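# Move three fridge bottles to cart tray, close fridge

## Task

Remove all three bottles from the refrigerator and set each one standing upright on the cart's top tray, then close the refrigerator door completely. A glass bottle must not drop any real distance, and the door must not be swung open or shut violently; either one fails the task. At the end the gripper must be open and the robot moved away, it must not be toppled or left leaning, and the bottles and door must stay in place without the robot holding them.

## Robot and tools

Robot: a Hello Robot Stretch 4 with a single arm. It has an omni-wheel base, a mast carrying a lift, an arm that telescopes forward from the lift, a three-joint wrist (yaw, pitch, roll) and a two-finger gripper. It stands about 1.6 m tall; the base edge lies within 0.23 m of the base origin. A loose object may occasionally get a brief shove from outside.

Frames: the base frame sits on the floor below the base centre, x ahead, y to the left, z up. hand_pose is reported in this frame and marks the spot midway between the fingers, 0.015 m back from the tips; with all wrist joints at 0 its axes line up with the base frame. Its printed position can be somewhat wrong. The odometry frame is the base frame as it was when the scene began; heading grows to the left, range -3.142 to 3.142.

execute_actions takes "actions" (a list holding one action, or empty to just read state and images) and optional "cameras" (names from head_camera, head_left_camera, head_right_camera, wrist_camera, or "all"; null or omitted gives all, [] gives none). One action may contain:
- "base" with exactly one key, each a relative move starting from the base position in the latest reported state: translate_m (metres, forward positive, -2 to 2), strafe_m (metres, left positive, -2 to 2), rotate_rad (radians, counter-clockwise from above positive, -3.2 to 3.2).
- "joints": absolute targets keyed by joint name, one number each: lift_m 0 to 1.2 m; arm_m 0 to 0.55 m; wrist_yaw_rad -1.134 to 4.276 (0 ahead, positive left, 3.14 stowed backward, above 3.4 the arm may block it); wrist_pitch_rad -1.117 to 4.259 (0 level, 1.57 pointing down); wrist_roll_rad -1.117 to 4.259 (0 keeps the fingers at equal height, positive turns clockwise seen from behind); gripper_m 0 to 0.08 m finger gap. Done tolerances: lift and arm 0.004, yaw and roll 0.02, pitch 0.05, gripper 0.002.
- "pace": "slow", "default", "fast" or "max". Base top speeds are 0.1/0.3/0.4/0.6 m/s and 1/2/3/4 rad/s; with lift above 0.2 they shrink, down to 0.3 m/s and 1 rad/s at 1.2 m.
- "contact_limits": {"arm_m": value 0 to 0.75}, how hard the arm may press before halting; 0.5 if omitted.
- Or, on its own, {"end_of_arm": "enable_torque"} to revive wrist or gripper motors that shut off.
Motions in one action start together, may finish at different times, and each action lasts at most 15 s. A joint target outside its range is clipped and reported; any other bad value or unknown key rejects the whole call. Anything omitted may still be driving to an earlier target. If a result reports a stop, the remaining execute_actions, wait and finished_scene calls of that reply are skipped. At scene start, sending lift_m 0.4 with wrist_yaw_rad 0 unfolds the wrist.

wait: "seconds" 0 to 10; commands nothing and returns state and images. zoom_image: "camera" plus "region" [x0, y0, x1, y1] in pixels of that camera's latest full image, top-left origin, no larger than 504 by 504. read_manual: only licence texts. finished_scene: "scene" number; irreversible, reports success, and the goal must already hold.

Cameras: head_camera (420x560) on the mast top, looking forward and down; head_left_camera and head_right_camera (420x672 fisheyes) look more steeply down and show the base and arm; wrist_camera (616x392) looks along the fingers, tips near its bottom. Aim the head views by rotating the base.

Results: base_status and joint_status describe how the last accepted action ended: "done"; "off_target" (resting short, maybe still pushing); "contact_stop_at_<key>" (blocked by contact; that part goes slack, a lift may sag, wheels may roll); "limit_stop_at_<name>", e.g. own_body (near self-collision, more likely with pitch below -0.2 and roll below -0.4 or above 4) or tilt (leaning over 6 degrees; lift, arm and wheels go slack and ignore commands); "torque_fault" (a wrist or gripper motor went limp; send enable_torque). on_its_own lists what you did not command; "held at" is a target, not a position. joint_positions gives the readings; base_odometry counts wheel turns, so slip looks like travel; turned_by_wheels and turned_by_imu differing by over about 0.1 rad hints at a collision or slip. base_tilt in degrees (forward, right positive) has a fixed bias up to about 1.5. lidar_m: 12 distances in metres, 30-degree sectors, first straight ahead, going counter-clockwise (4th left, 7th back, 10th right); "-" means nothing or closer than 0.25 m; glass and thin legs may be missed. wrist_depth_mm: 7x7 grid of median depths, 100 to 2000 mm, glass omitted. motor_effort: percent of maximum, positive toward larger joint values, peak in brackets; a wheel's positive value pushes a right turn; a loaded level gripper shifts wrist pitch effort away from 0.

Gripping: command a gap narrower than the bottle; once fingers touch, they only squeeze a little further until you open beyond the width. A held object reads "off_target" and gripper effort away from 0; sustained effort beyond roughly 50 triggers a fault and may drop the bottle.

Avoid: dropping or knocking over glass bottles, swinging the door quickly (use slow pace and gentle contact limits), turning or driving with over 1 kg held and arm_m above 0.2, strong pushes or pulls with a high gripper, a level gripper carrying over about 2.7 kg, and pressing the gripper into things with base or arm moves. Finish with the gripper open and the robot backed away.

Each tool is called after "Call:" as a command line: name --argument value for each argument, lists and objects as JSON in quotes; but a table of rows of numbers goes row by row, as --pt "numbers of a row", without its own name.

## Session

Call:
execute_actions --actions '[]'

Scene clock: 0.00 s.
base_odometry: x=+0.000 y=+0.000 heading=+0.000 (m, m, rad; odometry frame)
turned_by_wheels: +0.000 (rad since the last result)
turned_by_imu: +0.000 (rad since the last result)
base_tilt: forward=-0.7 right=+0.1 (deg)
lidar_m: 0.84 1.27 1.27 1.57 1.16 1.32 1.85 2.03 2.46 0.78 0.66 0.69
base_status: not commanded
joint_positions: lift_m=+0.259 arm_m=-0.002 wrist_yaw_rad=+3.214 wrist_pitch_rad=+0.019 wrist_roll_rad=-0.009 gripper_m=+0.040
joint_status: not commanded
motor_effort: lift_m=+19 arm_m=-2 wrist_yaw_rad=+0 wrist_pitch_rad=-8 wrist_roll_rad=+1 gripper_m=+1 wheel_0=+0 wheel_1=+0 wheel_2=+0 (%)
hand_pose: x=-0.0494 y=+0.0719 z=+0.4330 quat_wxyz=(-0.036, -0.009, -0.005, +0.999) (m; base frame)
wrist_depth_mm: - 139 138 - - - - / - - 136 - - - - / - - 135 - - - - / - 112 136 1983 - - - / 142 139 - - - - - / 200 1708 1756 1708 1708 1661 1430 / 196 1098 109 1098 120 1138 1098
pictures: head_camera, head_left_camera, head_right_camera, wrist_camera
camera_calibration (this result's frames):
wrist_camera: T_world_to_cam=[[-0.0808766, 0.996402, -0.0253555, -0.0575805], [-0.0115227, -0.0263718, -0.999586, 0.497985], [-0.996658, -0.080551, 0.0136141, 0.0991671], [0, 0, 0, 1]] pos_world=[0.0999169, 0.0784941, 0.494968]
Images, in order (width x height): head_camera 420x560, head_left_camera 420x672, head_right_camera 420x672, wrist_camera 616x392.

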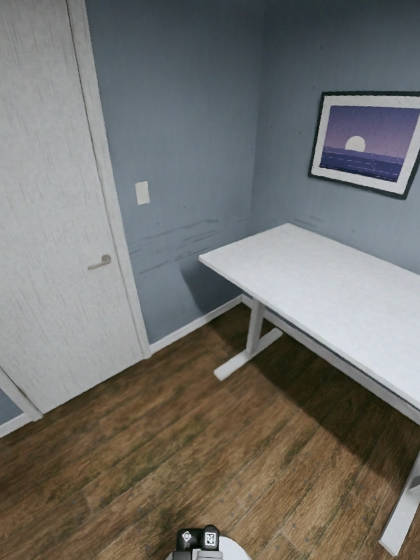

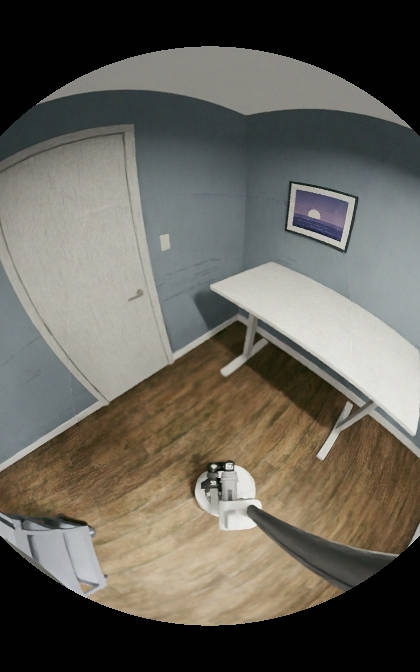

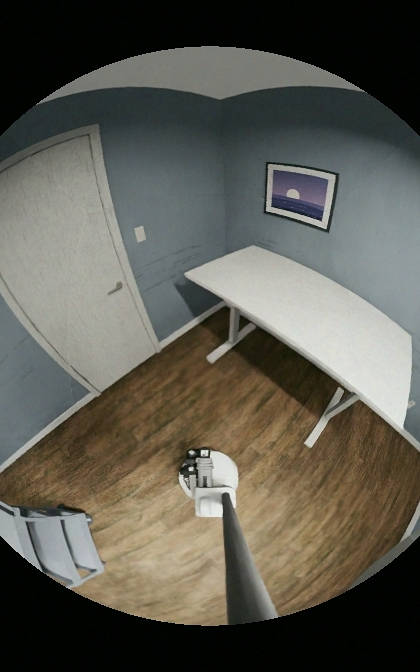

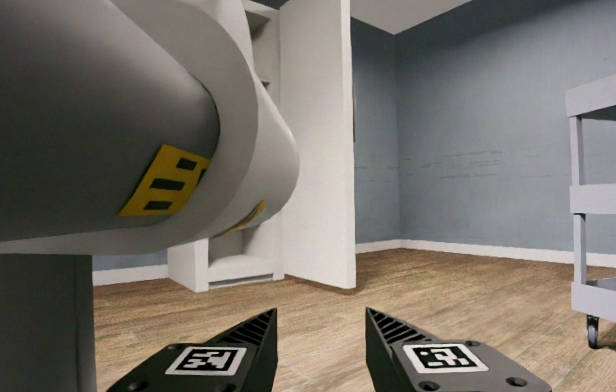

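Call:
execute_actions --actions '[{"base": {"rotate_rad": -3.0}, "joints": {"lift_m": 0.4, "wrist_yaw_rad": 0, "wrist_pitch_rad": 0, "gripper_m": 0.08}, "pace": "fast"}]'

Scene clock: 2.60 s.
base_odometry: x=+0.000 y=+0.000 heading=-3.000 (m, m, rad; odometry frame)
turned_by_wheels: -3.000 (rad since the last result)
turned_by_imu: -3.044 (rad since the last result)
base_tilt: forward=-0.7 right=+0.1 (deg)
lidar_m: 1.80 2.24 2.29 0.72 0.68 0.72 0.98 1.27 1.27 1.73 1.15 3.34
base_status: done
joint_positions: lift_m=+0.400 arm_m=-0.002 wrist_yaw_rad=+0.000 wrist_pitch_rad=+0.003 wrist_roll_rad=-0.009 gripper_m=+0.080
joint_status: all done
motor_effort: lift_m=+20(26) arm_m=-2(2) wrist_yaw_rad=-1(6) wrist_pitch_rad=-8(9) wrist_roll_rad=+1(1) gripper_m=+0(3) wheel_0=+0(6) wheel_1=+1(10) wheel_2=+0(10) (%)
hand_pose: x=+0.3818 y=-0.0873 z=+0.5775 quat_wxyz=(+1.000, -0.004, +0.001, +0.000) (m; base frame)
wrist_depth_mm: 1921 - - 1983 - - - / 1863 - - - - - - / 1863 - - 1983 - - - / 1863 - - 1983 - - - / 1863 - 1983 1983 - - - / 1863 - 1863 1863 1661 - - / 1537 106 139 1464 1397 106 -
pictures: head_camera, head_left_camera, head_right_camera, wrist_camera
camera_calibration (this result's frames):
wrist_camera: T_world_to_cam=[[0.00957271, -0.999636, -0.0252068, -0.0693776], [0.0293608, 0.025478, -0.999244, 0.631925], [0.999523, 0.00882538, 0.0295941, -0.249459], [0, 0, 0, 1]] pos_world=[0.23145, -0.083251, 0.637081]
Images, in order (width x height): head_camera 420x560, head_left_camera 420x672, head_right_camera 420x672, wrist_camera 616x392.

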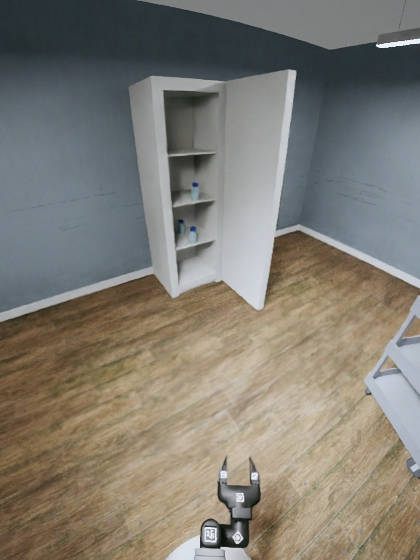

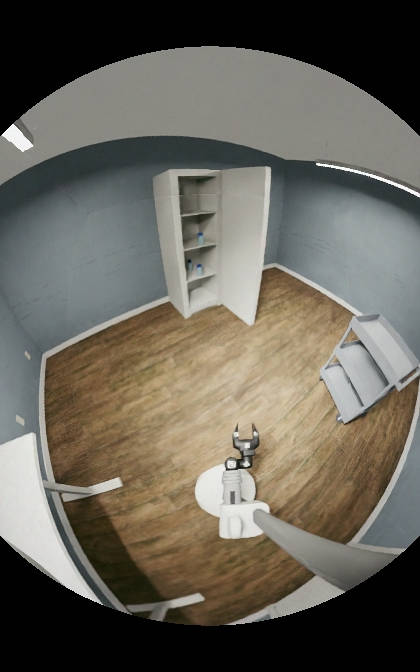

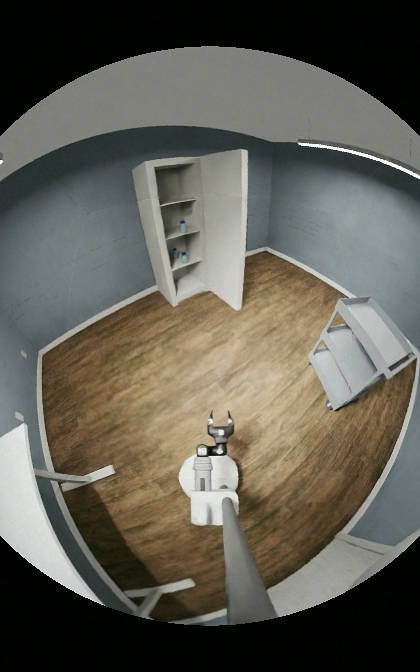

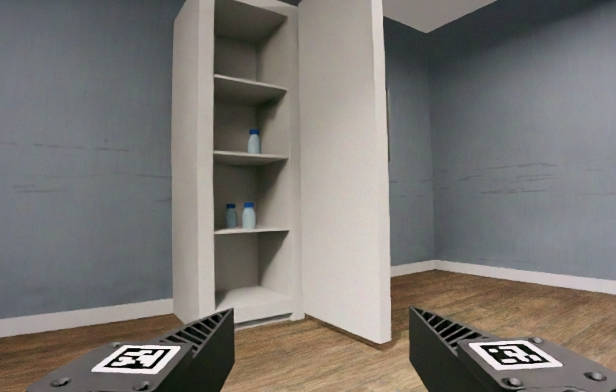

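Call:
zoom_image --camera "head_camera" --region '[130, 150, 300, 320]'

Call:
zoom_image --camera "head_right_camera" --region '[290, 280, 420, 430]'

Region (130, 150, 300, 320) of head_camera's 420x560 image, scaled by 2.965, with more detail than that image has.

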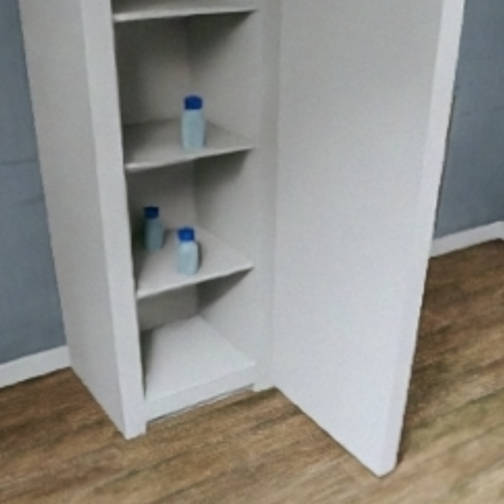

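Region (290, 280, 420, 430) of head_right_camera's 420x672 image, scaled by 3.360, with more detail than that image has; it fills the left 437 columns of this view, and the rest is white.

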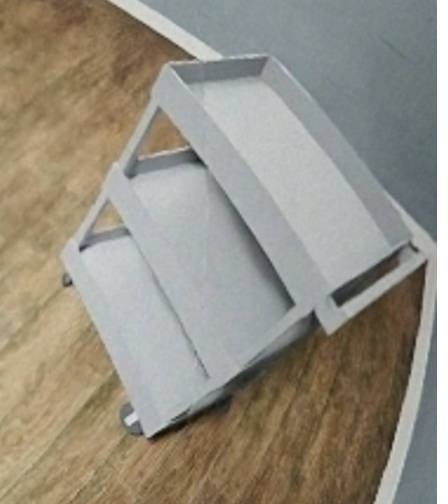

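Call:
execute_actions --actions '[{"base": {"translate_m": 1.22}, "joints": {"lift_m": 0.886}, "pace": "max"}]' --cameras '[]'

Call:
execute_actions --actions '[{"base": {"rotate_rad": 0.59}, "joints": {"arm_m": 0.15}, "pace": "fast"}]'

Scene clock: 7.63 s.
base_odometry: x=-1.208 y=-0.172 heading=-3.000 (m, m, rad; odometry frame)
turned_by_wheels: +0.000 (rad since the last result)
turned_by_imu: -0.007 (rad since the last result)
base_tilt: forward=-0.8 right=+0.1 (deg)
lidar_m: 0.81 0.89 1.48 1.92 2.18 1.45 2.45 2.28 1.04 1.03 2.57 0.66
base_status: done
joint_positions: lift_m=+0.886 arm_m=-0.002 wrist_yaw_rad=+0.000 wrist_pitch_rad=+0.003 wrist_roll_rad=-0.009 gripper_m=+0.080
joint_status: all done
motor_effort: lift_m=+19(21) arm_m=-2(2) wrist_yaw_rad=-1(0) wrist_pitch_rad=-8(9) wrist_roll_rad=+1(1) gripper_m=+2(2) wheel_0=-1(6) wheel_1=-1(6) wheel_2=+0(12) (%)
hand_pose: x=+0.3818 y=-0.0874 z=+1.0636 quat_wxyz=(+1.000, -0.004, +0.001, +0.000) (m; base frame)
wrist_depth_mm: 976 1098 1078 750 549 430 362 / 960 1078 1060 750 549 430 364 / 831 1008 904 750 549 430 366 / 960 1078 1060 750 554 430 366 / 946 1042 960 759 544 430 366 / 723 891 842 741 549 415 364 / 946 106 139 750 549 106 -
pictures: none
No camera images: the call's "cameras" was empty. Leave "cameras" out to get every camera's image.

Scene clock: 9.03 s.
base_odometry: x=-1.208 y=-0.172 heading=-2.410 (m, m, rad; odometry frame)
turned_by_wheels: +0.590 (rad since the last result)
turned_by_imu: +0.598 (rad since the last result)
base_tilt: forward=-0.8 right=+0.1 (deg)
lidar_m: 0.89 1.50 2.05 1.74 1.43 1.98 2.30 1.02 1.12 2.58 0.66 0.87
base_status: done
joint_positions: lift_m=+0.886 arm_m=+0.149 wrist_yaw_rad=+0.000 wrist_pitch_rad=+0.003 wrist_roll_rad=-0.009 gripper_m=+0.080
joint_status: all done
motor_effort: lift_m=+19(19) arm_m=+5(6) wrist_yaw_rad=-1(2) wrist_pitch_rad=-8(8) wrist_roll_rad=+0(1) gripper_m=+3(2) wheel_0=+1(10) wheel_1=+0(2) wheel_2=+0(6) (%)
hand_pose: x=+0.5328 y=-0.0874 z=+1.0636 quat_wxyz=(+1.000, -0.004, +0.001, +0.000) (m; base frame)
wrist_depth_mm: 1098 1078 1098 521 960 946 668 / 1098 1078 1098 517 647 640 621 / 1098 1078 1078 517 960 904 661 / 1078 1078 1078 512 960 946 676 / 1060 1060 1078 508 946 798 668 / 1060 1078 1060 508 661 569 615 / 1060 106 138 508 931 106 -
pictures: head_camera, head_left_camera, head_right_camera, wrist_camera
camera_calibration (this result's frames):
wrist_camera: T_world_to_cam=[[0.0095312, -0.999637, -0.0252061, -0.0585587], [0.0294808, 0.0254772, -0.999241, 1.11313], [0.99952, 0.00878086, 0.029713, -0.414894], [0, 0, 0, 1]] pos_world=[0.382437, -0.0832538, 1.12314]
Images, in order (width x height): head_camera 420x560, head_left_camera 420x672, head_right_camera 420x672, wrist_camera 616x392.

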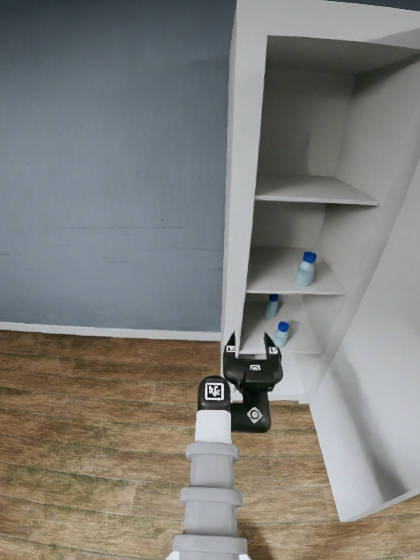

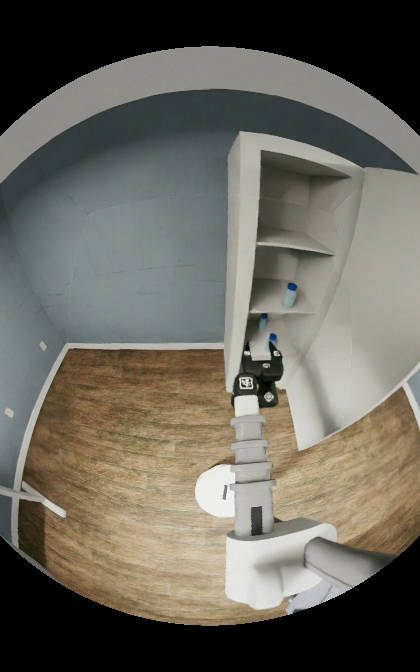

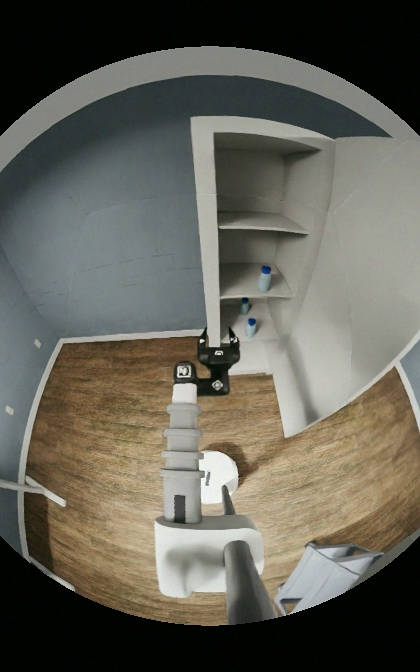

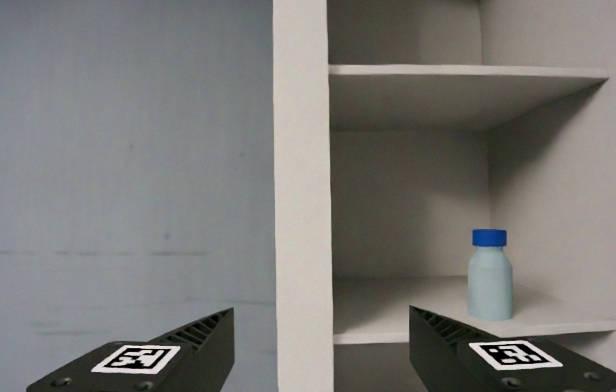

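Call:
execute_actions --actions '[{"base": {"strafe_m": -0.295}, "joints": {"arm_m": 0.40}, "pace": "fast"}]' --cameras '["head_camera", "wrist_camera"]'

Scene clock: 11.83 s.
base_odometry: x=-1.405 y=+0.047 heading=-2.410 (m, m, rad; odometry frame)
turned_by_wheels: +0.000 (rad since the last result)
turned_by_imu: -0.001 (rad since the last result)
base_tilt: forward=-0.8 right=+0.1 (deg)
lidar_m: 0.87 0.93 2.06 1.72 1.74 2.40 1.10 0.83 2.40 2.27 0.39 0.46
base_status: done
joint_positions: lift_m=+0.886 arm_m=+0.399 wrist_yaw_rad=+0.000 wrist_pitch_rad=+0.003 wrist_roll_rad=-0.009 gripper_m=+0.080
joint_status: all done
motor_effort: lift_m=+19(19) arm_m=+5(3) wrist_yaw_rad=-1(1) wrist_pitch_rad=-8(8) wrist_roll_rad=+1(1) gripper_m=+2(2) wheel_0=-1(10) wheel_1=+1(8) wheel_2=-1(1) (%)
hand_pose: x=+0.7828 y=-0.0874 z=+1.0636 quat_wxyz=(+1.000, -0.004, +0.001, +0.000) (m; base frame)
wrist_depth_mm: 351 394 404 397 410 366 267 / 366 500 574 580 580 370 271 / 366 535 699 707 699 379 268 / 357 539 699 699 699 379 270 / 362 535 699 691 691 382 268 / 362 525 676 329 597 353 274 / 340 106 138 319 418 106 -
pictures: head_camera, wrist_camera
camera_calibration (this result's frames):
wrist_camera: T_world_to_cam=[[0.00937516, -0.999638, -0.0252062, -0.0608526], [0.0294795, 0.0254727, -0.999241, 1.10576], [0.999521, 0.00862497, 0.0297076, -0.664786], [0, 0, 0, 1]] pos_world=[0.632441, -0.0832635, 1.12314]
Images, in order (width x height): head_camera 420x560, wrist_camera 616x392.

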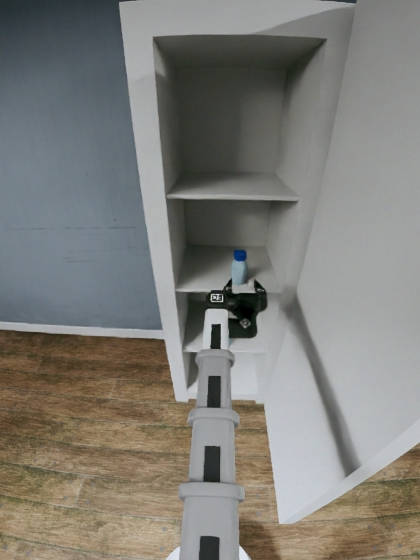

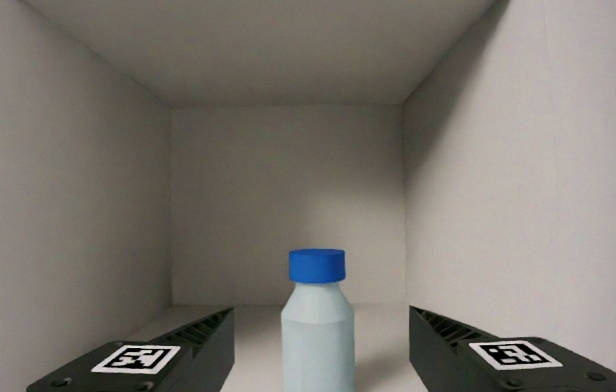

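Call:
zoom_image --camera "wrist_camera" --region '[220, 230, 430, 392]'

Region (220, 230, 430, 392) of wrist_camera's 616x392 image, scaled by 2.400; it fills the top 389 rows of this view, and the rest is white.

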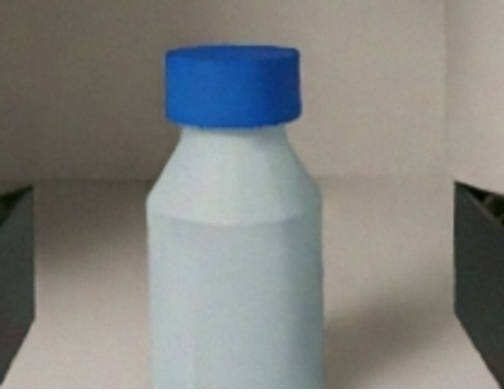

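Call:
execute_actions --actions '[{"base": {"translate_m": 0.09}, "joints": {"arm_m": 0.53}, "contact_limits": {"arm_m": 0.2}}]' --cameras '["wrist_camera"]'

Scene clock: 13.60 s.
base_odometry: x=-1.472 y=-0.013 heading=-2.410 (m, m, rad; odometry frame)
turned_by_wheels: +0.000 (rad since the last result)
turned_by_imu: -0.001 (rad since the last result)
base_tilt: forward=-0.7 right=+0.2 (deg)
lidar_m: 0.79 0.83 1.91 2.22 1.77 2.43 1.14 0.94 2.35 2.27 0.36 0.45
base_status: done
joint_positions: lift_m=+0.886 arm_m=+0.529 wrist_yaw_rad=+0.000 wrist_pitch_rad=+0.003 wrist_roll_rad=-0.009 gripper_m=+0.080
joint_status: all done
motor_effort: lift_m=+19(19) arm_m=+4(4) wrist_yaw_rad=-1(0) wrist_pitch_rad=-8(8) wrist_roll_rad=+0(1) gripper_m=+1(2) wheel_0=+1(6) wheel_1=-1(5) wheel_2=+0(8) (%)
contact_limits: arm_m 0.2
hand_pose: x=+0.9128 y=-0.0874 z=+1.0636 quat_wxyz=(+1.000, -0.004, +0.001, +0.000) (m; base frame)
wrist_depth_mm: 351 394 404 397 410 362 264 / 368 484 480 484 484 368 267 / 370 480 480 480 484 373 271 / 359 477 480 480 480 375 272 / 366 473 477 477 477 377 272 / 364 473 473 153 473 349 272 / 342 106 124 104 112 106 -
pictures: wrist_camera
camera_calibration (this result's frames):
wrist_camera: T_world_to_cam=[[0.00944078, -0.999638, -0.0252065, -0.0621169], [0.0294721, 0.0254749, -0.999241, 1.10193], [0.999521, 0.00869072, 0.029702, -0.794715], [0, 0, 0, 1]] pos_world=[0.762444, -0.0832595, 1.12314]
Images, in order (width x height): wrist_camera 616x392.

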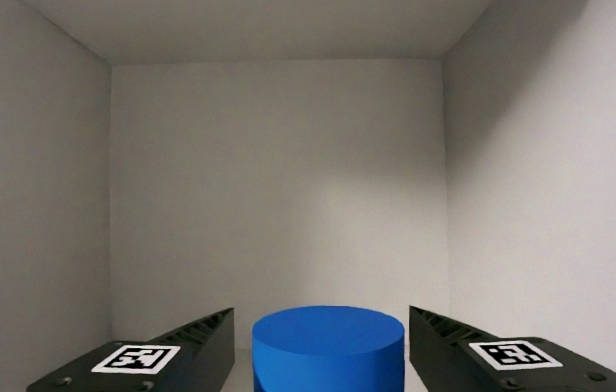

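Call:
execute_actions --actions '[{"joints": {"gripper_m": 0.04}}]' --cameras '["wrist_camera"]'

Scene clock: 14.73 s.
base_odometry: x=-1.472 y=-0.013 heading=-2.410 (m, m, rad; odometry frame)
turned_by_wheels: +0.000 (rad since the last result)
turned_by_imu: +0.000 (rad since the last result)
base_tilt: forward=-0.8 right=+0.1 (deg)
lidar_m: 0.80 0.83 1.93 2.25 1.77 2.42 1.14 0.96 2.38 2.27 0.36 0.44
base_status: not commanded
joint_positions: lift_m=+0.886 arm_m=+0.529 wrist_yaw_rad=-0.001 wrist_pitch_rad=+0.002 wrist_roll_rad=-0.009 gripper_m=+0.053
joint_status: gripper_m off_target (ended at +0.053, target +0.040)
on_its_own: gripper_m is held at +0.047, not at your +0.040, by its contact guard: the fingers met something
motor_effort: lift_m=+19(19) arm_m=+4(4) wrist_yaw_rad=+3(2) wrist_pitch_rad=-7(8) wrist_roll_rad=+1(1) gripper_m=-36(38) wheel_0=+0(1) wheel_1=-1(1) wheel_2=-1(1) (%)
hand_pose: x=+0.9127 y=-0.0876 z=+1.0637 quat_wxyz=(+1.000, -0.004, +0.001, +0.000) (m; base frame)
wrist_depth_mm: 349 394 402 397 410 362 263 / 370 480 480 484 484 368 266 / 373 480 480 480 480 370 268 / 362 477 480 477 477 375 270 / 368 473 477 473 477 373 271 / 366 473 473 154 473 373 270 / 362 452 113 105 110 - -
pictures: wrist_camera
camera_calibration (this result's frames):
wrist_camera: T_world_to_cam=[[0.00840798, -0.999646, -0.0252567, -0.0613404], [0.0297818, 0.0254968, -0.999231, 1.10171], [0.999521, 0.00764933, 0.0299856, -0.79502], [0, 0, 0, 1]] pos_world=[0.762344, -0.0833274, 1.12316]
Images, in order (width x height): wrist_camera 616x392.

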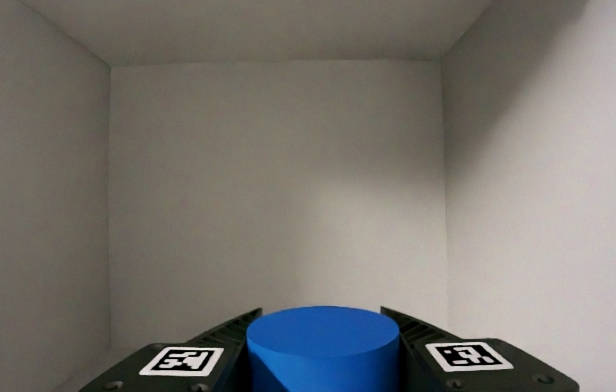

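Call:
execute_actions --actions '[{"joints": {"lift_m": 0.90}, "pace": "fast"}]' --cameras '[]'

Call:
execute_actions --actions '[{"base": {"translate_m": -0.37}, "joints": {"arm_m": 0.05, "lift_m": 0.91}, "pace": "fast"}]' --cameras '["head_camera", "head_right_camera"]'

Scene clock: 15.63 s.
base_odometry: x=-1.472 y=-0.013 heading=-2.410 (m, m, rad; odometry frame)
turned_by_wheels: +0.000 (rad since the last result)
turned_by_imu: +0.000 (rad since the last result)
base_tilt: forward=-0.7 right=+0.1 (deg)
lidar_m: 0.78 0.83 1.91 2.23 1.78 2.46 1.14 0.95 2.39 2.28 0.35 0.45
base_status: not commanded
joint_positions: lift_m=+0.900 arm_m=+0.529 wrist_yaw_rad=+0.000 wrist_pitch_rad=+0.006 wrist_roll_rad=-0.009 gripper_m=+0.053
joint_status: all done
on_its_own: gripper_m is held at +0.047, not at your +0.040, by its contact guard: the fingers met something
motor_effort: lift_m=+22(29) arm_m=+4(4) wrist_yaw_rad=+0(2) wrist_pitch_rad=-18(21) wrist_roll_rad=+0(0) gripper_m=-34(38) wheel_0=+0(0) wheel_1=-1(1) wheel_2=-1(1) (%)
hand_pose: x=+0.9128 y=-0.0874 z=+1.0766 quat_wxyz=(+1.000, -0.004, +0.003, +0.000) (m; base frame)
wrist_depth_mm: 349 375 384 379 389 353 263 / 370 480 480 480 480 366 266 / 370 480 480 480 484 370 270 / 362 477 477 477 477 375 272 / 368 477 477 477 477 377 272 / 364 473 473 154 473 375 271 / 359 455 114 105 110 - -
pictures: none
No camera images: the call's "cameras" was empty. Leave "cameras" out to get every camera's image.

Scene clock: 18.07 s.
base_odometry: x=-1.196 y=+0.234 heading=-2.410 (m, m, rad; odometry frame)
turned_by_wheels: +0.000 (rad since the last result)
turned_by_imu: +0.001 (rad since the last result)
base_tilt: forward=-0.8 right=+0.2 (deg)
lidar_m: 1.16 1.78 2.44 1.68 1.77 2.08 0.93 0.61 0.74 2.27 2.35 0.62
base_status: done
joint_positions: lift_m=+0.910 arm_m=+0.051 wrist_yaw_rad=+0.000 wrist_pitch_rad=+0.007 wrist_roll_rad=-0.009 gripper_m=+0.053
joint_status: all done
on_its_own: gripper_m is held at +0.047, not at your +0.040, by its contact guard: the fingers met something
motor_effort: lift_m=+22(27) arm_m=-4(5) wrist_yaw_rad=+0(3) wrist_pitch_rad=-19(20) wrist_roll_rad=+0(1) gripper_m=-35(36) wheel_0=+0(2) wheel_1=+0(6) wheel_2=+0(10) (%)
hand_pose: x=+0.4343 y=-0.0875 z=+1.0865 quat_wxyz=(+1.000, -0.004, +0.003, +0.000) (m; base frame)
wrist_depth_mm: 1464 1499 1098 1255 904 462 336 / 1464 1464 1098 1336 904 469 330 / 1430 1430 946 1336 904 473 334 / 1464 1464 1078 1336 904 480 338 / 1430 1464 1060 1336 891 480 338 / 1430 1464 904 154 759 480 338 / 1464 1430 114 105 110 - 325
pictures: head_camera, head_right_camera
Images, in order (width x height): head_camera 420x560, head_right_camera 420x672.

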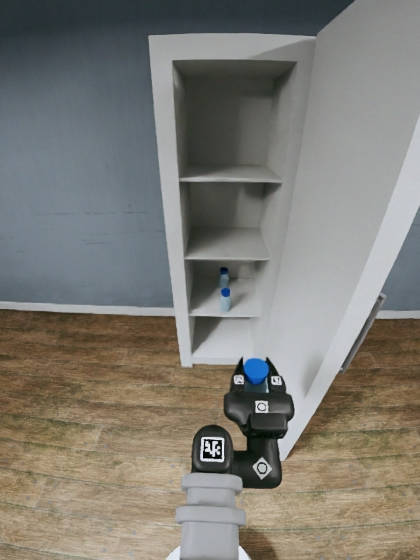

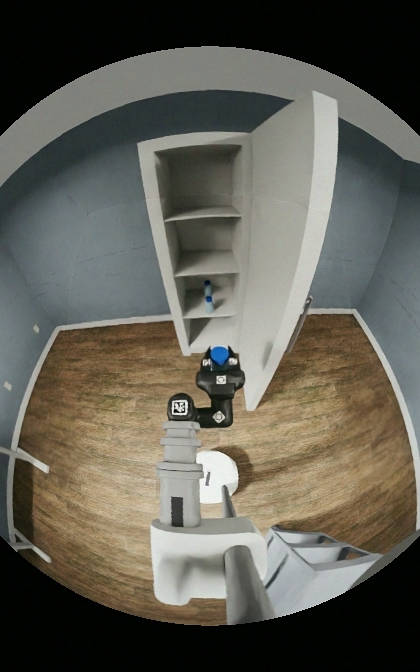

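Call:
execute_actions --actions '[{"base": {"rotate_rad": -2.594}, "joints": {"arm_m": 0.45, "lift_m": 0.88}}]' --cameras '["head_camera", "wrist_camera", "head_left_camera"]'

Scene clock: 21.13 s.
base_odometry: x=-1.196 y=+0.234 heading=+1.279 (m, m, rad; odometry frame)
turned_by_wheels: -2.594 (rad since the last result)
turned_by_imu: -2.631 (rad since the last result)
base_tilt: forward=-0.7 right=+0.1 (deg)
lidar_m: 0.62 0.79 2.27 2.37 0.62 1.17 1.82 2.51 1.65 1.72 2.07 0.87
base_status: done
joint_positions: lift_m=+0.880 arm_m=+0.449 wrist_yaw_rad=+0.000 wrist_pitch_rad=+0.006 wrist_roll_rad=-0.009 gripper_m=+0.053
joint_status: all done
on_its_own: gripper_m is held at +0.047, not at your +0.040, by its contact guard: the fingers met something
motor_effort: lift_m=+18(22) arm_m=+4(7) wrist_yaw_rad=+0(8) wrist_pitch_rad=-18(19) wrist_roll_rad=+1(0) gripper_m=-37(35) wheel_0=+0(7) wheel_1=+1(14) wheel_2=-1(8) (%)
hand_pose: x=+0.8329 y=-0.0874 z=+1.0569 quat_wxyz=(+1.000, -0.004, +0.003, +0.000) (m; base frame)
wrist_depth_mm: 1756 - 1983 1618 1430 1281 1160 / 1756 - 1921 1661 1430 1255 1138 / 1808 - 1921 1661 1430 1255 1160 / 1708 - 1921 1618 1430 1255 1138 / 1756 - 1921 1661 1397 1255 1160 / 1756 - 1921 153 1366 1255 1138 / 1756 1983 114 105 110 - 1118
pictures: head_camera, head_left_camera, wrist_camera
camera_calibration (this result's frames):
wrist_camera: T_world_to_cam=[[0.00915561, -0.999639, -0.0252656, -0.0612726], [0.0259503, 0.0254956, -0.999338, 1.10065], [0.999621, 0.00849391, 0.0261743, -0.710992], [0, 0, 0, 1]] pos_world=[0.682721, -0.0832733, 1.11699]
Images, in order (width x height): head_camera 420x560, head_left_camera 420x672, wrist_camera 616x392.

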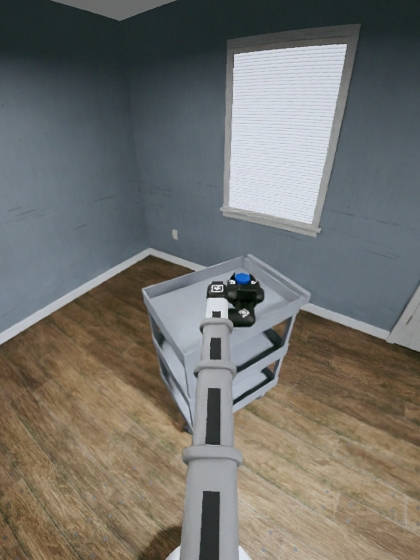

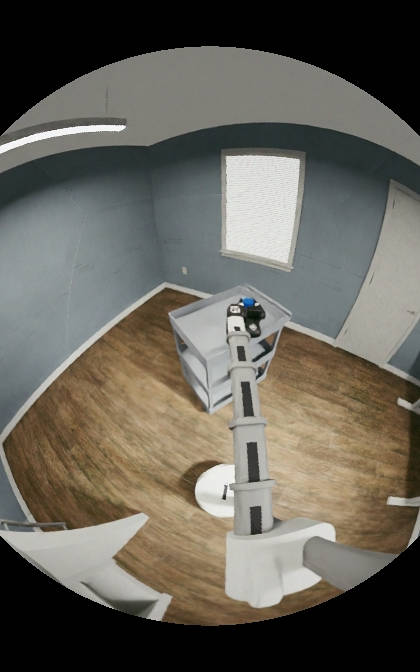

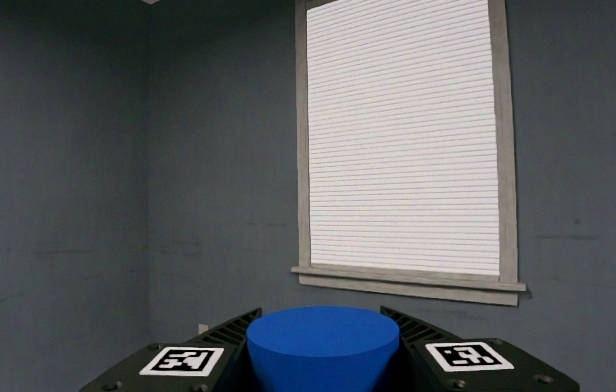

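Call:
zoom_image --camera "head_camera" --region '[130, 245, 320, 385]'

Region (130, 245, 320, 385) of head_camera's 420x560 image, scaled by 2.653, with more detail than that image has; it fills the top 371 rows of this view, and the rest is white.

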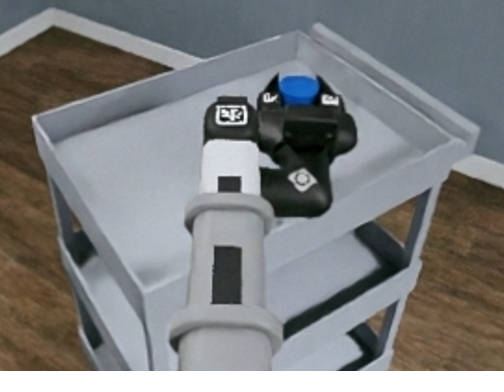

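Call:
execute_actions --actions '[{"joints": {"lift_m": 0.762, "arm_m": 0.53}}]' --cameras '["head_camera", "wrist_camera"]'

Scene clock: 23.00 s.
base_odometry: x=-1.196 y=+0.234 heading=+1.279 (m, m, rad; odometry frame)
turned_by_wheels: +0.000 (rad since the last result)
turned_by_imu: +0.000 (rad since the last result)
base_tilt: forward=-0.7 right=+0.1 (deg)
lidar_m: 0.63 0.79 2.28 2.38 0.62 1.15 1.83 2.54 1.65 1.73 2.06 0.88
base_status: not commanded
joint_positions: lift_m=+0.762 arm_m=+0.529 wrist_yaw_rad=+0.000 wrist_pitch_rad=+0.006 wrist_roll_rad=-0.009 gripper_m=+0.053
joint_status: all done
on_its_own: gripper_m is held at +0.047, not at your +0.040, by its contact guard: the fingers met something
motor_effort: lift_m=+18(17) arm_m=+4(5) wrist_yaw_rad=-1(1) wrist_pitch_rad=-19(19) wrist_roll_rad=+0(1) gripper_m=-36(37) wheel_0=+0(0) wheel_1=+2(2) wheel_2=-1(0) (%)
hand_pose: x=+0.9128 y=-0.0874 z=+0.9389 quat_wxyz=(+1.000, -0.004, +0.003, +0.000) (m; base frame)
wrist_depth_mm: 1708 - 1863 1576 1397 1182 1098 / 1756 - 1808 1576 1366 1182 1078 / 1756 - 1863 1537 1397 1182 1078 / 1708 - 1808 1537 1366 1205 1098 / 1756 - 1863 1537 1336 1182 1078 / 1756 - 1708 154 477 459 1078 / 351 377 114 105 110 - 319
pictures: head_camera, wrist_camera
camera_calibration (this result's frames):
wrist_camera: T_world_to_cam=[[0.00936564, -0.999637, -0.0252697, -0.0651284], [0.0256376, 0.0255026, -0.999346, 0.980895], [0.999627, 0.00871166, 0.0258671, -0.7875], [0, 0, 0, 1]] pos_world=[0.762668, -0.0832597, 0.998978]
Images, in order (width x height): head_camera 420x560, wrist_camera 616x392.

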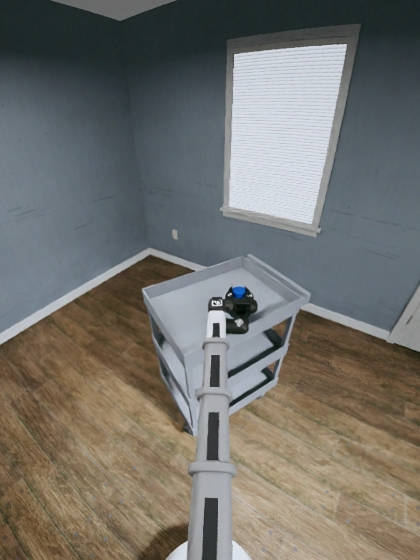

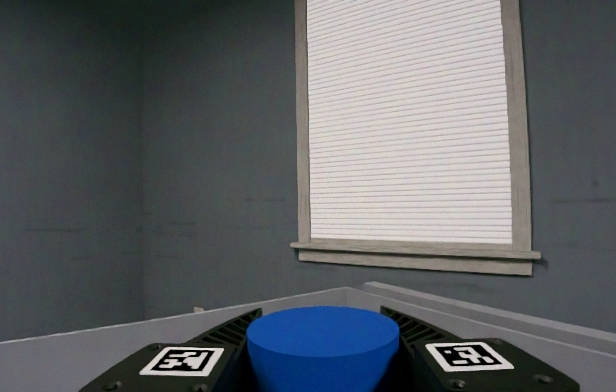

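Call:
execute_actions --actions '[{"joints": {"lift_m": 0.747}, "pace": "slow"}]' --cameras '[]'

Scene clock: 23.97 s.
base_odometry: x=-1.196 y=+0.234 heading=+1.279 (m, m, rad; odometry frame)
turned_by_wheels: +0.000 (rad since the last result)
turned_by_imu: +0.000 (rad since the last result)
base_tilt: forward=-0.7 right=+0.2 (deg)
lidar_m: 0.63 0.79 2.27 2.38 0.61 1.16 1.81 2.54 1.66 1.72 2.09 0.87
base_status: not commanded
joint_positions: lift_m=+0.747 arm_m=+0.529 wrist_yaw_rad=+0.000 wrist_pitch_rad=+0.005 wrist_roll_rad=-0.009 gripper_m=+0.053
joint_status: all done
on_its_own: gripper_m is held at +0.047, not at your +0.040, by its contact guard: the fingers met something
motor_effort: lift_m=+17(18) arm_m=+4(4) wrist_yaw_rad=+0(0) wrist_pitch_rad=-15(19) wrist_roll_rad=+1(0) gripper_m=-37(37) wheel_0=+0(0) wheel_1=+2(2) wheel_2=+0(0) (%)
hand_pose: x=+0.9128 y=-0.0874 z=+0.9243 quat_wxyz=(+1.000, -0.004, +0.002, +0.000) (m; base frame)
wrist_depth_mm: 1756 - 1863 1576 1366 1205 1078 / 1756 - 1808 1537 1366 1182 1078 / 1756 - 1808 1537 1366 1205 1098 / 1708 - 1863 1537 1366 1182 1078 / 1756 - 1863 1537 1336 1182 1078 / 1661 1921 449 154 449 413 1060 / 351 377 114 105 110 - 309
pictures: none
No camera images: the call's "cameras" was empty. Leave "cameras" out to get every camera's image.

Call:
execute_actions --actions '[{"joints": {"gripper_m": 0.066}}]' --cameras '[]'

Call:
execute_actions --actions '[{"joints": {"arm_m": 0.44, "lift_m": 0.775, "gripper_m": 0.08}, "pace": "fast"}]' --cameras '["wrist_camera"]'

Scene clock: 25.13 s.
base_odometry: x=-1.196 y=+0.234 heading=+1.279 (m, m, rad; odometry frame)
turned_by_wheels: +0.000 (rad since the last result)
turned_by_imu: +0.000 (rad since the last result)
base_tilt: forward=-0.7 right=+0.2 (deg)
lidar_m: 0.63 0.80 2.28 2.39 0.60 1.16 1.83 2.54 1.64 1.72 2.07 0.88
base_status: not commanded
joint_positions: lift_m=+0.747 arm_m=+0.529 wrist_yaw_rad=+0.000 wrist_pitch_rad=+0.003 wrist_roll_rad=-0.009 gripper_m=+0.066
joint_status: all done
motor_effort: lift_m=+17(17) arm_m=+4(4) wrist_yaw_rad=+0(1) wrist_pitch_rad=-9(15) wrist_roll_rad=+0(1) gripper_m=+1(34) wheel_0=+0(0) wheel_1=+2(1) wheel_2=+0(0) (%)
hand_pose: x=+0.9127 y=-0.0875 z=+0.9247 quat_wxyz=(+1.000, -0.004, +0.002, +0.000) (m; base frame)
wrist_depth_mm: 1756 - 1808 1576 1366 1205 1098 / 1756 - 1863 1618 1366 1205 1098 / 1708 - 1863 1576 1366 1205 1078 / 1708 - 1808 1537 1366 1182 1098 / 1708 - 1863 1537 1336 1182 1078 / 1661 1983 459 504 459 410 1042 / 349 370 123 105 112 - -
pictures: none
No camera images: the call's "cameras" was empty. Leave "cameras" out to get every camera's image.

Scene clock: 26.20 s.
base_odometry: x=-1.196 y=+0.234 heading=+1.279 (m, m, rad; odometry frame)
turned_by_wheels: +0.000 (rad since the last result)
turned_by_imu: +0.000 (rad since the last result)
base_tilt: forward=-0.7 right=+0.1 (deg)
lidar_m: 0.61 0.81 2.27 2.38 0.60 1.17 1.81 2.55 1.67 1.74 2.09 0.88
base_status: not commanded
joint_positions: lift_m=+0.775 arm_m=+0.441 wrist_yaw_rad=+0.000 wrist_pitch_rad=+0.003 wrist_roll_rad=-0.009 gripper_m=+0.080
joint_status: all done
motor_effort: lift_m=+21(20) arm_m=-5(5) wrist_yaw_rad=+0(0) wrist_pitch_rad=-8(8) wrist_roll_rad=+0(1) gripper_m=+1(1) wheel_0=+0(0) wheel_1=+1(2) wheel_2=+0(0) (%)
hand_pose: x=+0.8244 y=-0.0875 z=+0.9525 quat_wxyz=(+1.000, -0.004, +0.001, +0.000) (m; base frame)
wrist_depth_mm: 1808 - 1983 1708 1464 1255 1138 / 1808 - 1983 1618 1430 1255 1138 / 1756 - 1921 1661 1430 1281 1160 / 1756 - 1921 1661 1430 1255 1138 / 1808 - 1983 1618 1430 1281 1160 / 1756 1983 559 603 574 1205 1138 / 404 106 138 192 449 106 -
pictures: wrist_camera
camera_calibration (this result's frames):
wrist_camera: T_world_to_cam=[[0.00901042, -0.999641, -0.0252394, -0.0637891], [0.0294786, 0.025495, -0.99924, 0.993489], [0.999525, 0.00825955, 0.0296977, -0.703058], [0, 0, 0, 1]] pos_world=[0.674012, -0.0832882, 1.012]
Images, in order (width x height): wrist_camera 616x392.

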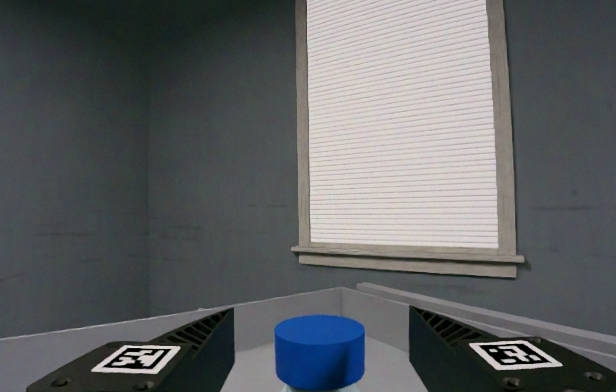

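Call:
execute_actions --actions '[{"base": {"rotate_rad": 2.619}, "joints": {"arm_m": 0.05}, "pace": "fast"}]' --cameras '["head_camera", "wrist_camera"]'

Scene clock: 28.87 s.
base_odometry: x=-1.196 y=+0.234 heading=-2.385 (m, m, rad; odometry frame)
turned_by_wheels: +2.619 (rad since the last result)
turned_by_imu: +2.658 (rad since the last result)
base_tilt: forward=-0.8 right=+0.1 (deg)
lidar_m: 1.14 1.79 2.51 1.69 1.76 2.08 0.88 0.64 0.81 2.26 2.39 0.62
base_status: done
joint_positions: lift_m=+0.775 arm_m=+0.051 wrist_yaw_rad=+0.000 wrist_pitch_rad=+0.003 wrist_roll_rad=-0.009 gripper_m=+0.080
joint_status: all done
motor_effort: lift_m=+20(20) arm_m=-5(6) wrist_yaw_rad=-1(3) wrist_pitch_rad=-8(8) wrist_roll_rad=+1(0) gripper_m=+1(1) wheel_0=-1(10) wheel_1=+1(7) wheel_2=+0(6) (%)
hand_pose: x=+0.4344 y=-0.0874 z=+0.9525 quat_wxyz=(+1.000, -0.004, +0.001, +0.000) (m; base frame)
wrist_depth_mm: 1499 1499 1098 1336 904 504 351 / 1499 1499 960 1098 904 512 357 / 1499 1464 1098 1308 917 521 359 / 1464 1464 1078 1336 931 525 362 / 1464 1464 931 1308 904 525 364 / 1464 1464 931 1308 931 484 364 / 1464 106 139 1025 931 106 -
pictures: head_camera, wrist_camera
camera_calibration (this result's frames):
wrist_camera: T_world_to_cam=[[0.00951049, -0.999636, -0.0252427, -0.0603825], [0.0294477, 0.0255129, -0.999241, 1.00502], [0.999521, 0.00875993, 0.0296796, -0.313271], [0, 0, 0, 1]] pos_world=[0.2841, -0.0832572, 1.01203]
Images, in order (width x height): head_camera 420x560, wrist_camera 616x392.

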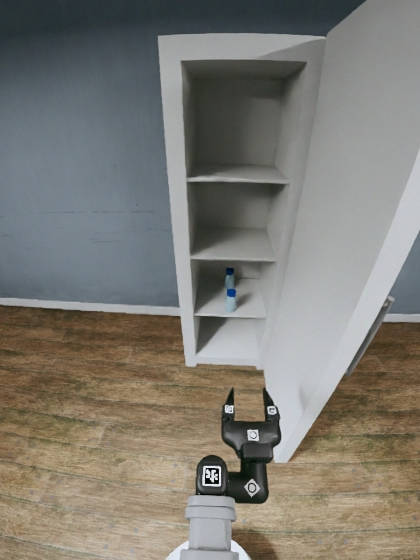

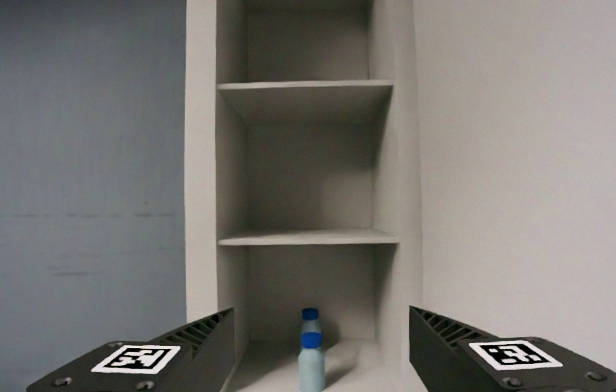

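Call:
zoom_image --camera "wrist_camera" --region '[260, 290, 370, 392]'

Region (260, 290, 370, 392) of wrist_camera's 616x392 image, scaled by 4.582; it fills the top 467 rows of this view, and the rest is white.

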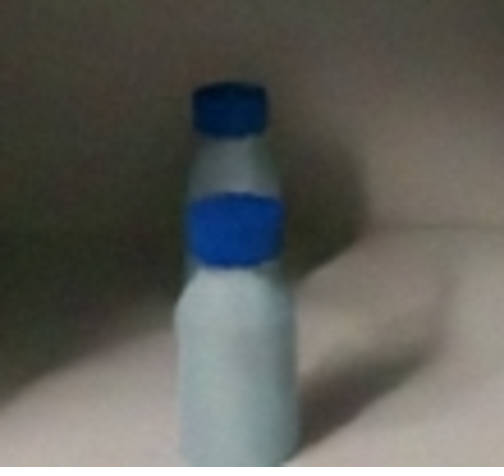

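Call:
execute_actions --actions '[{"base": {"translate_m": 0.37}, "joints": {"arm_m": 0.40, "lift_m": 0.48}, "pace": "fast"}]' --cameras '["wrist_camera"]'

Scene clock: 31.70 s.
base_odometry: x=-1.466 y=-0.020 heading=-2.385 (m, m, rad; odometry frame)
turned_by_wheels: +0.000 (rad since the last result)
turned_by_imu: -0.003 (rad since the last result)
base_tilt: forward=-0.8 right=+0.2 (deg)
lidar_m: 0.78 0.87 1.99 1.97 1.75 2.47 1.11 0.92 2.36 2.28 0.35 0.46
base_status: done
joint_positions: lift_m=+0.480 arm_m=+0.399 wrist_yaw_rad=+0.000 wrist_pitch_rad=+0.003 wrist_roll_rad=-0.009 gripper_m=+0.080
joint_status: all done
motor_effort: lift_m=+16(17) arm_m=+4(5) wrist_yaw_rad=-2(1) wrist_pitch_rad=-8(9) wrist_roll_rad=+0(1) gripper_m=+0(1) wheel_0=-2(5) wheel_1=+0(1) wheel_2=+1(10) (%)
hand_pose: x=+0.7829 y=-0.0873 z=+0.6578 quat_wxyz=(+1.000, -0.004, +0.001, +0.000) (m; base frame)
wrist_depth_mm: 315 394 415 407 421 404 315 / 319 459 585 603 603 449 310 / 319 459 615 609 603 455 315 / 310 459 609 609 603 459 317 / 317 455 609 603 603 459 319 / 314 449 603 227 597 427 317 / 294 106 138 221 410 106 -
pictures: wrist_camera
camera_calibration (this result's frames):
wrist_camera: T_world_to_cam=[[0.00956575, -0.999636, -0.0252438, -0.0711652], [0.0293208, 0.0255145, -0.999244, 0.700384], [0.999524, 0.00881836, 0.0295542, -0.652693], [0, 0, 0, 1]] pos_world=[0.632527, -0.0832535, 0.717348]
Images, in order (width x height): wrist_camera 616x392.

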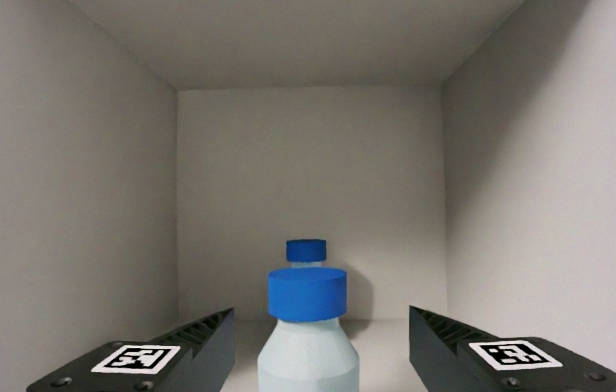

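Call:
execute_actions --actions '[{"base": {"strafe_m": 0.007}, "joints": {"arm_m": 0.521}, "contact_limits": {"arm_m": 0.2}}]' --cameras '["wrist_camera"]'

Call:
execute_actions --actions '[{"joints": {"gripper_m": 0.04}}]' --cameras '["wrist_camera"]'

Call:
execute_actions --actions '[{"joints": {"lift_m": 0.494}, "pace": "fast"}]' --cameras '[]'

Scene clock: 33.30 s.
base_odometry: x=-1.461 y=-0.025 heading=-2.385 (m, m, rad; odometry frame)
turned_by_wheels: +0.000 (rad since the last result)
turned_by_imu: +0.000 (rad since the last result)
base_tilt: forward=-0.7 right=+0.2 (deg)
lidar_m: 0.79 0.84 1.98 1.97 1.75 2.46 1.14 0.94 2.37 2.27 0.36 0.49
base_status: done
joint_positions: lift_m=+0.480 arm_m=+0.520 wrist_yaw_rad=+0.000 wrist_pitch_rad=+0.003 wrist_roll_rad=-0.009 gripper_m=+0.080
joint_status: all done
motor_effort: lift_m=+16(16) arm_m=+4(4) wrist_yaw_rad=-1(2) wrist_pitch_rad=-8(9) wrist_roll_rad=+1(0) gripper_m=+1(2) wheel_0=+3(11) wheel_1=-1(7) wheel_2=+1(2) (%)
contact_limits: arm_m 0.2
hand_pose: x=+0.9038 y=-0.0874 z=+0.6578 quat_wxyz=(+1.000, -0.004, +0.001, +0.000) (m; base frame)
wrist_depth_mm: 303 392 415 407 424 404 329 / 304 439 496 492 492 469 325 / 307 442 492 488 488 473 329 / 296 439 488 484 484 477 332 / 301 436 488 484 484 477 332 / 300 433 484 347 477 445 330 / 282 106 124 105 119 106 -
pictures: wrist_camera
camera_calibration (this result's frames):
wrist_camera: T_world_to_cam=[[0.00937606, -0.999637, -0.0252433, -0.0721913], [0.0293861, 0.025509, -0.999243, 0.696791], [0.999524, 0.00862715, 0.0296146, -0.773608], [0, 0, 0, 1]] pos_world=[0.75344, -0.0832655, 0.717351]
Images, in order (width x height): wrist_camera 616x392.

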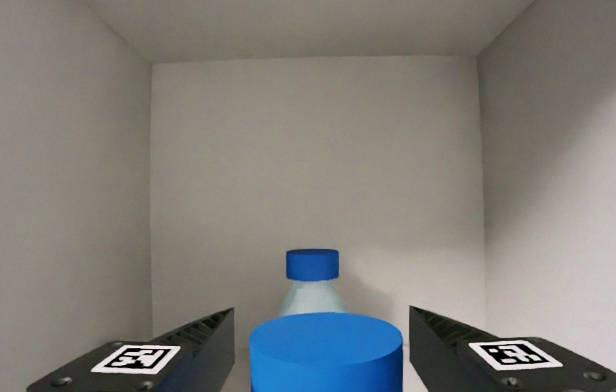

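Scene clock: 34.37 s.
base_odometry: x=-1.461 y=-0.025 heading=-2.385 (m, m, rad; odometry frame)
turned_by_wheels: +0.000 (rad since the last result)
turned_by_imu: +0.000 (rad since the last result)
base_tilt: forward=-0.8 right=+0.2 (deg)
lidar_m: 0.77 0.84 1.98 1.99 1.74 2.48 1.13 0.94 2.37 2.28 0.37 0.49
base_status: not commanded
joint_positions: lift_m=+0.480 arm_m=+0.520 wrist_yaw_rad=+0.000 wrist_pitch_rad=+0.003 wrist_roll_rad=-0.008 gripper_m=+0.053
joint_status: gripper_m off_target (ended at +0.053, target +0.040)
on_its_own: gripper_m is held at +0.047, not at your +0.040, by its contact guard: the fingers met something
motor_effort: lift_m=+16(16) arm_m=+5(4) wrist_yaw_rad=+2(1) wrist_pitch_rad=-8(8) wrist_roll_rad=+0(0) gripper_m=-37(38) wheel_0=+2(2) wheel_1=-1(1) wheel_2=+1(1) (%)
hand_pose: x=+0.9037 y=-0.0875 z=+0.6579 quat_wxyz=(+1.000, -0.004, +0.001, +0.000) (m; base frame)
wrist_depth_mm: 303 392 415 407 421 404 329 / 306 442 492 488 488 466 324 / 306 442 492 488 488 473 329 / 298 439 492 484 484 477 330 / 303 439 488 484 480 477 332 / 301 433 484 345 477 473 330 / 297 375 116 104 111 - 319
pictures: wrist_camera
camera_calibration (this result's frames):
wrist_camera: T_world_to_cam=[[0.00887231, -0.999637, -0.0254251, -0.071723], [0.0295921, 0.0256775, -0.999232, 0.696658], [0.999523, 0.00811312, 0.0298092, -0.773738], [0, 0, 0, 1]] pos_world=[0.753389, -0.083308, 0.717364]
Images, in order (width x height): wrist_camera 616x392.

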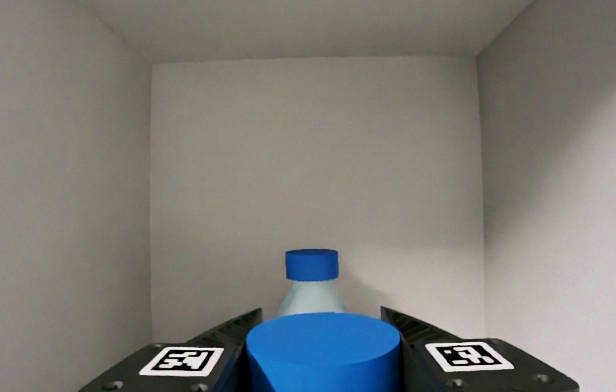

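Scene clock: 35.00 s.
base_odometry: x=-1.461 y=-0.025 heading=-2.385 (m, m, rad; odometry frame)
turned_by_wheels: +0.000 (rad since the last result)
turned_by_imu: +0.000 (rad since the last result)
base_tilt: forward=-0.7 right=+0.1 (deg)
lidar_m: 0.78 0.84 1.96 1.99 1.76 2.47 1.15 0.94 2.36 2.27 0.35 0.48
base_status: not commanded
joint_positions: lift_m=+0.494 arm_m=+0.520 wrist_yaw_rad=+0.000 wrist_pitch_rad=+0.005 wrist_roll_rad=-0.008 gripper_m=+0.053
joint_status: all done
on_its_own: gripper_m is held at +0.047, not at your +0.040, by its contact guard: the fingers met something
motor_effort: lift_m=+22(20) arm_m=+4(5) wrist_yaw_rad=+1(1) wrist_pitch_rad=-16(18) wrist_roll_rad=+1(0) gripper_m=-37(36) wheel_0=+2(2) wheel_1=-1(1) wheel_2=+1(1) (%)
hand_pose: x=+0.9038 y=-0.0875 z=+0.6708 quat_wxyz=(+1.000, -0.004, +0.003, +0.000) (m; base frame)
wrist_depth_mm: 303 375 394 387 402 387 329 / 306 442 492 488 488 466 325 / 306 442 492 488 484 473 329 / 297 442 492 484 480 480 330 / 303 436 488 484 480 477 330 / 300 430 488 349 480 473 330 / 297 373 116 104 111 - 320
pictures: none
No camera images: the call's "cameras" was empty. Leave "cameras" out to get every camera's image.


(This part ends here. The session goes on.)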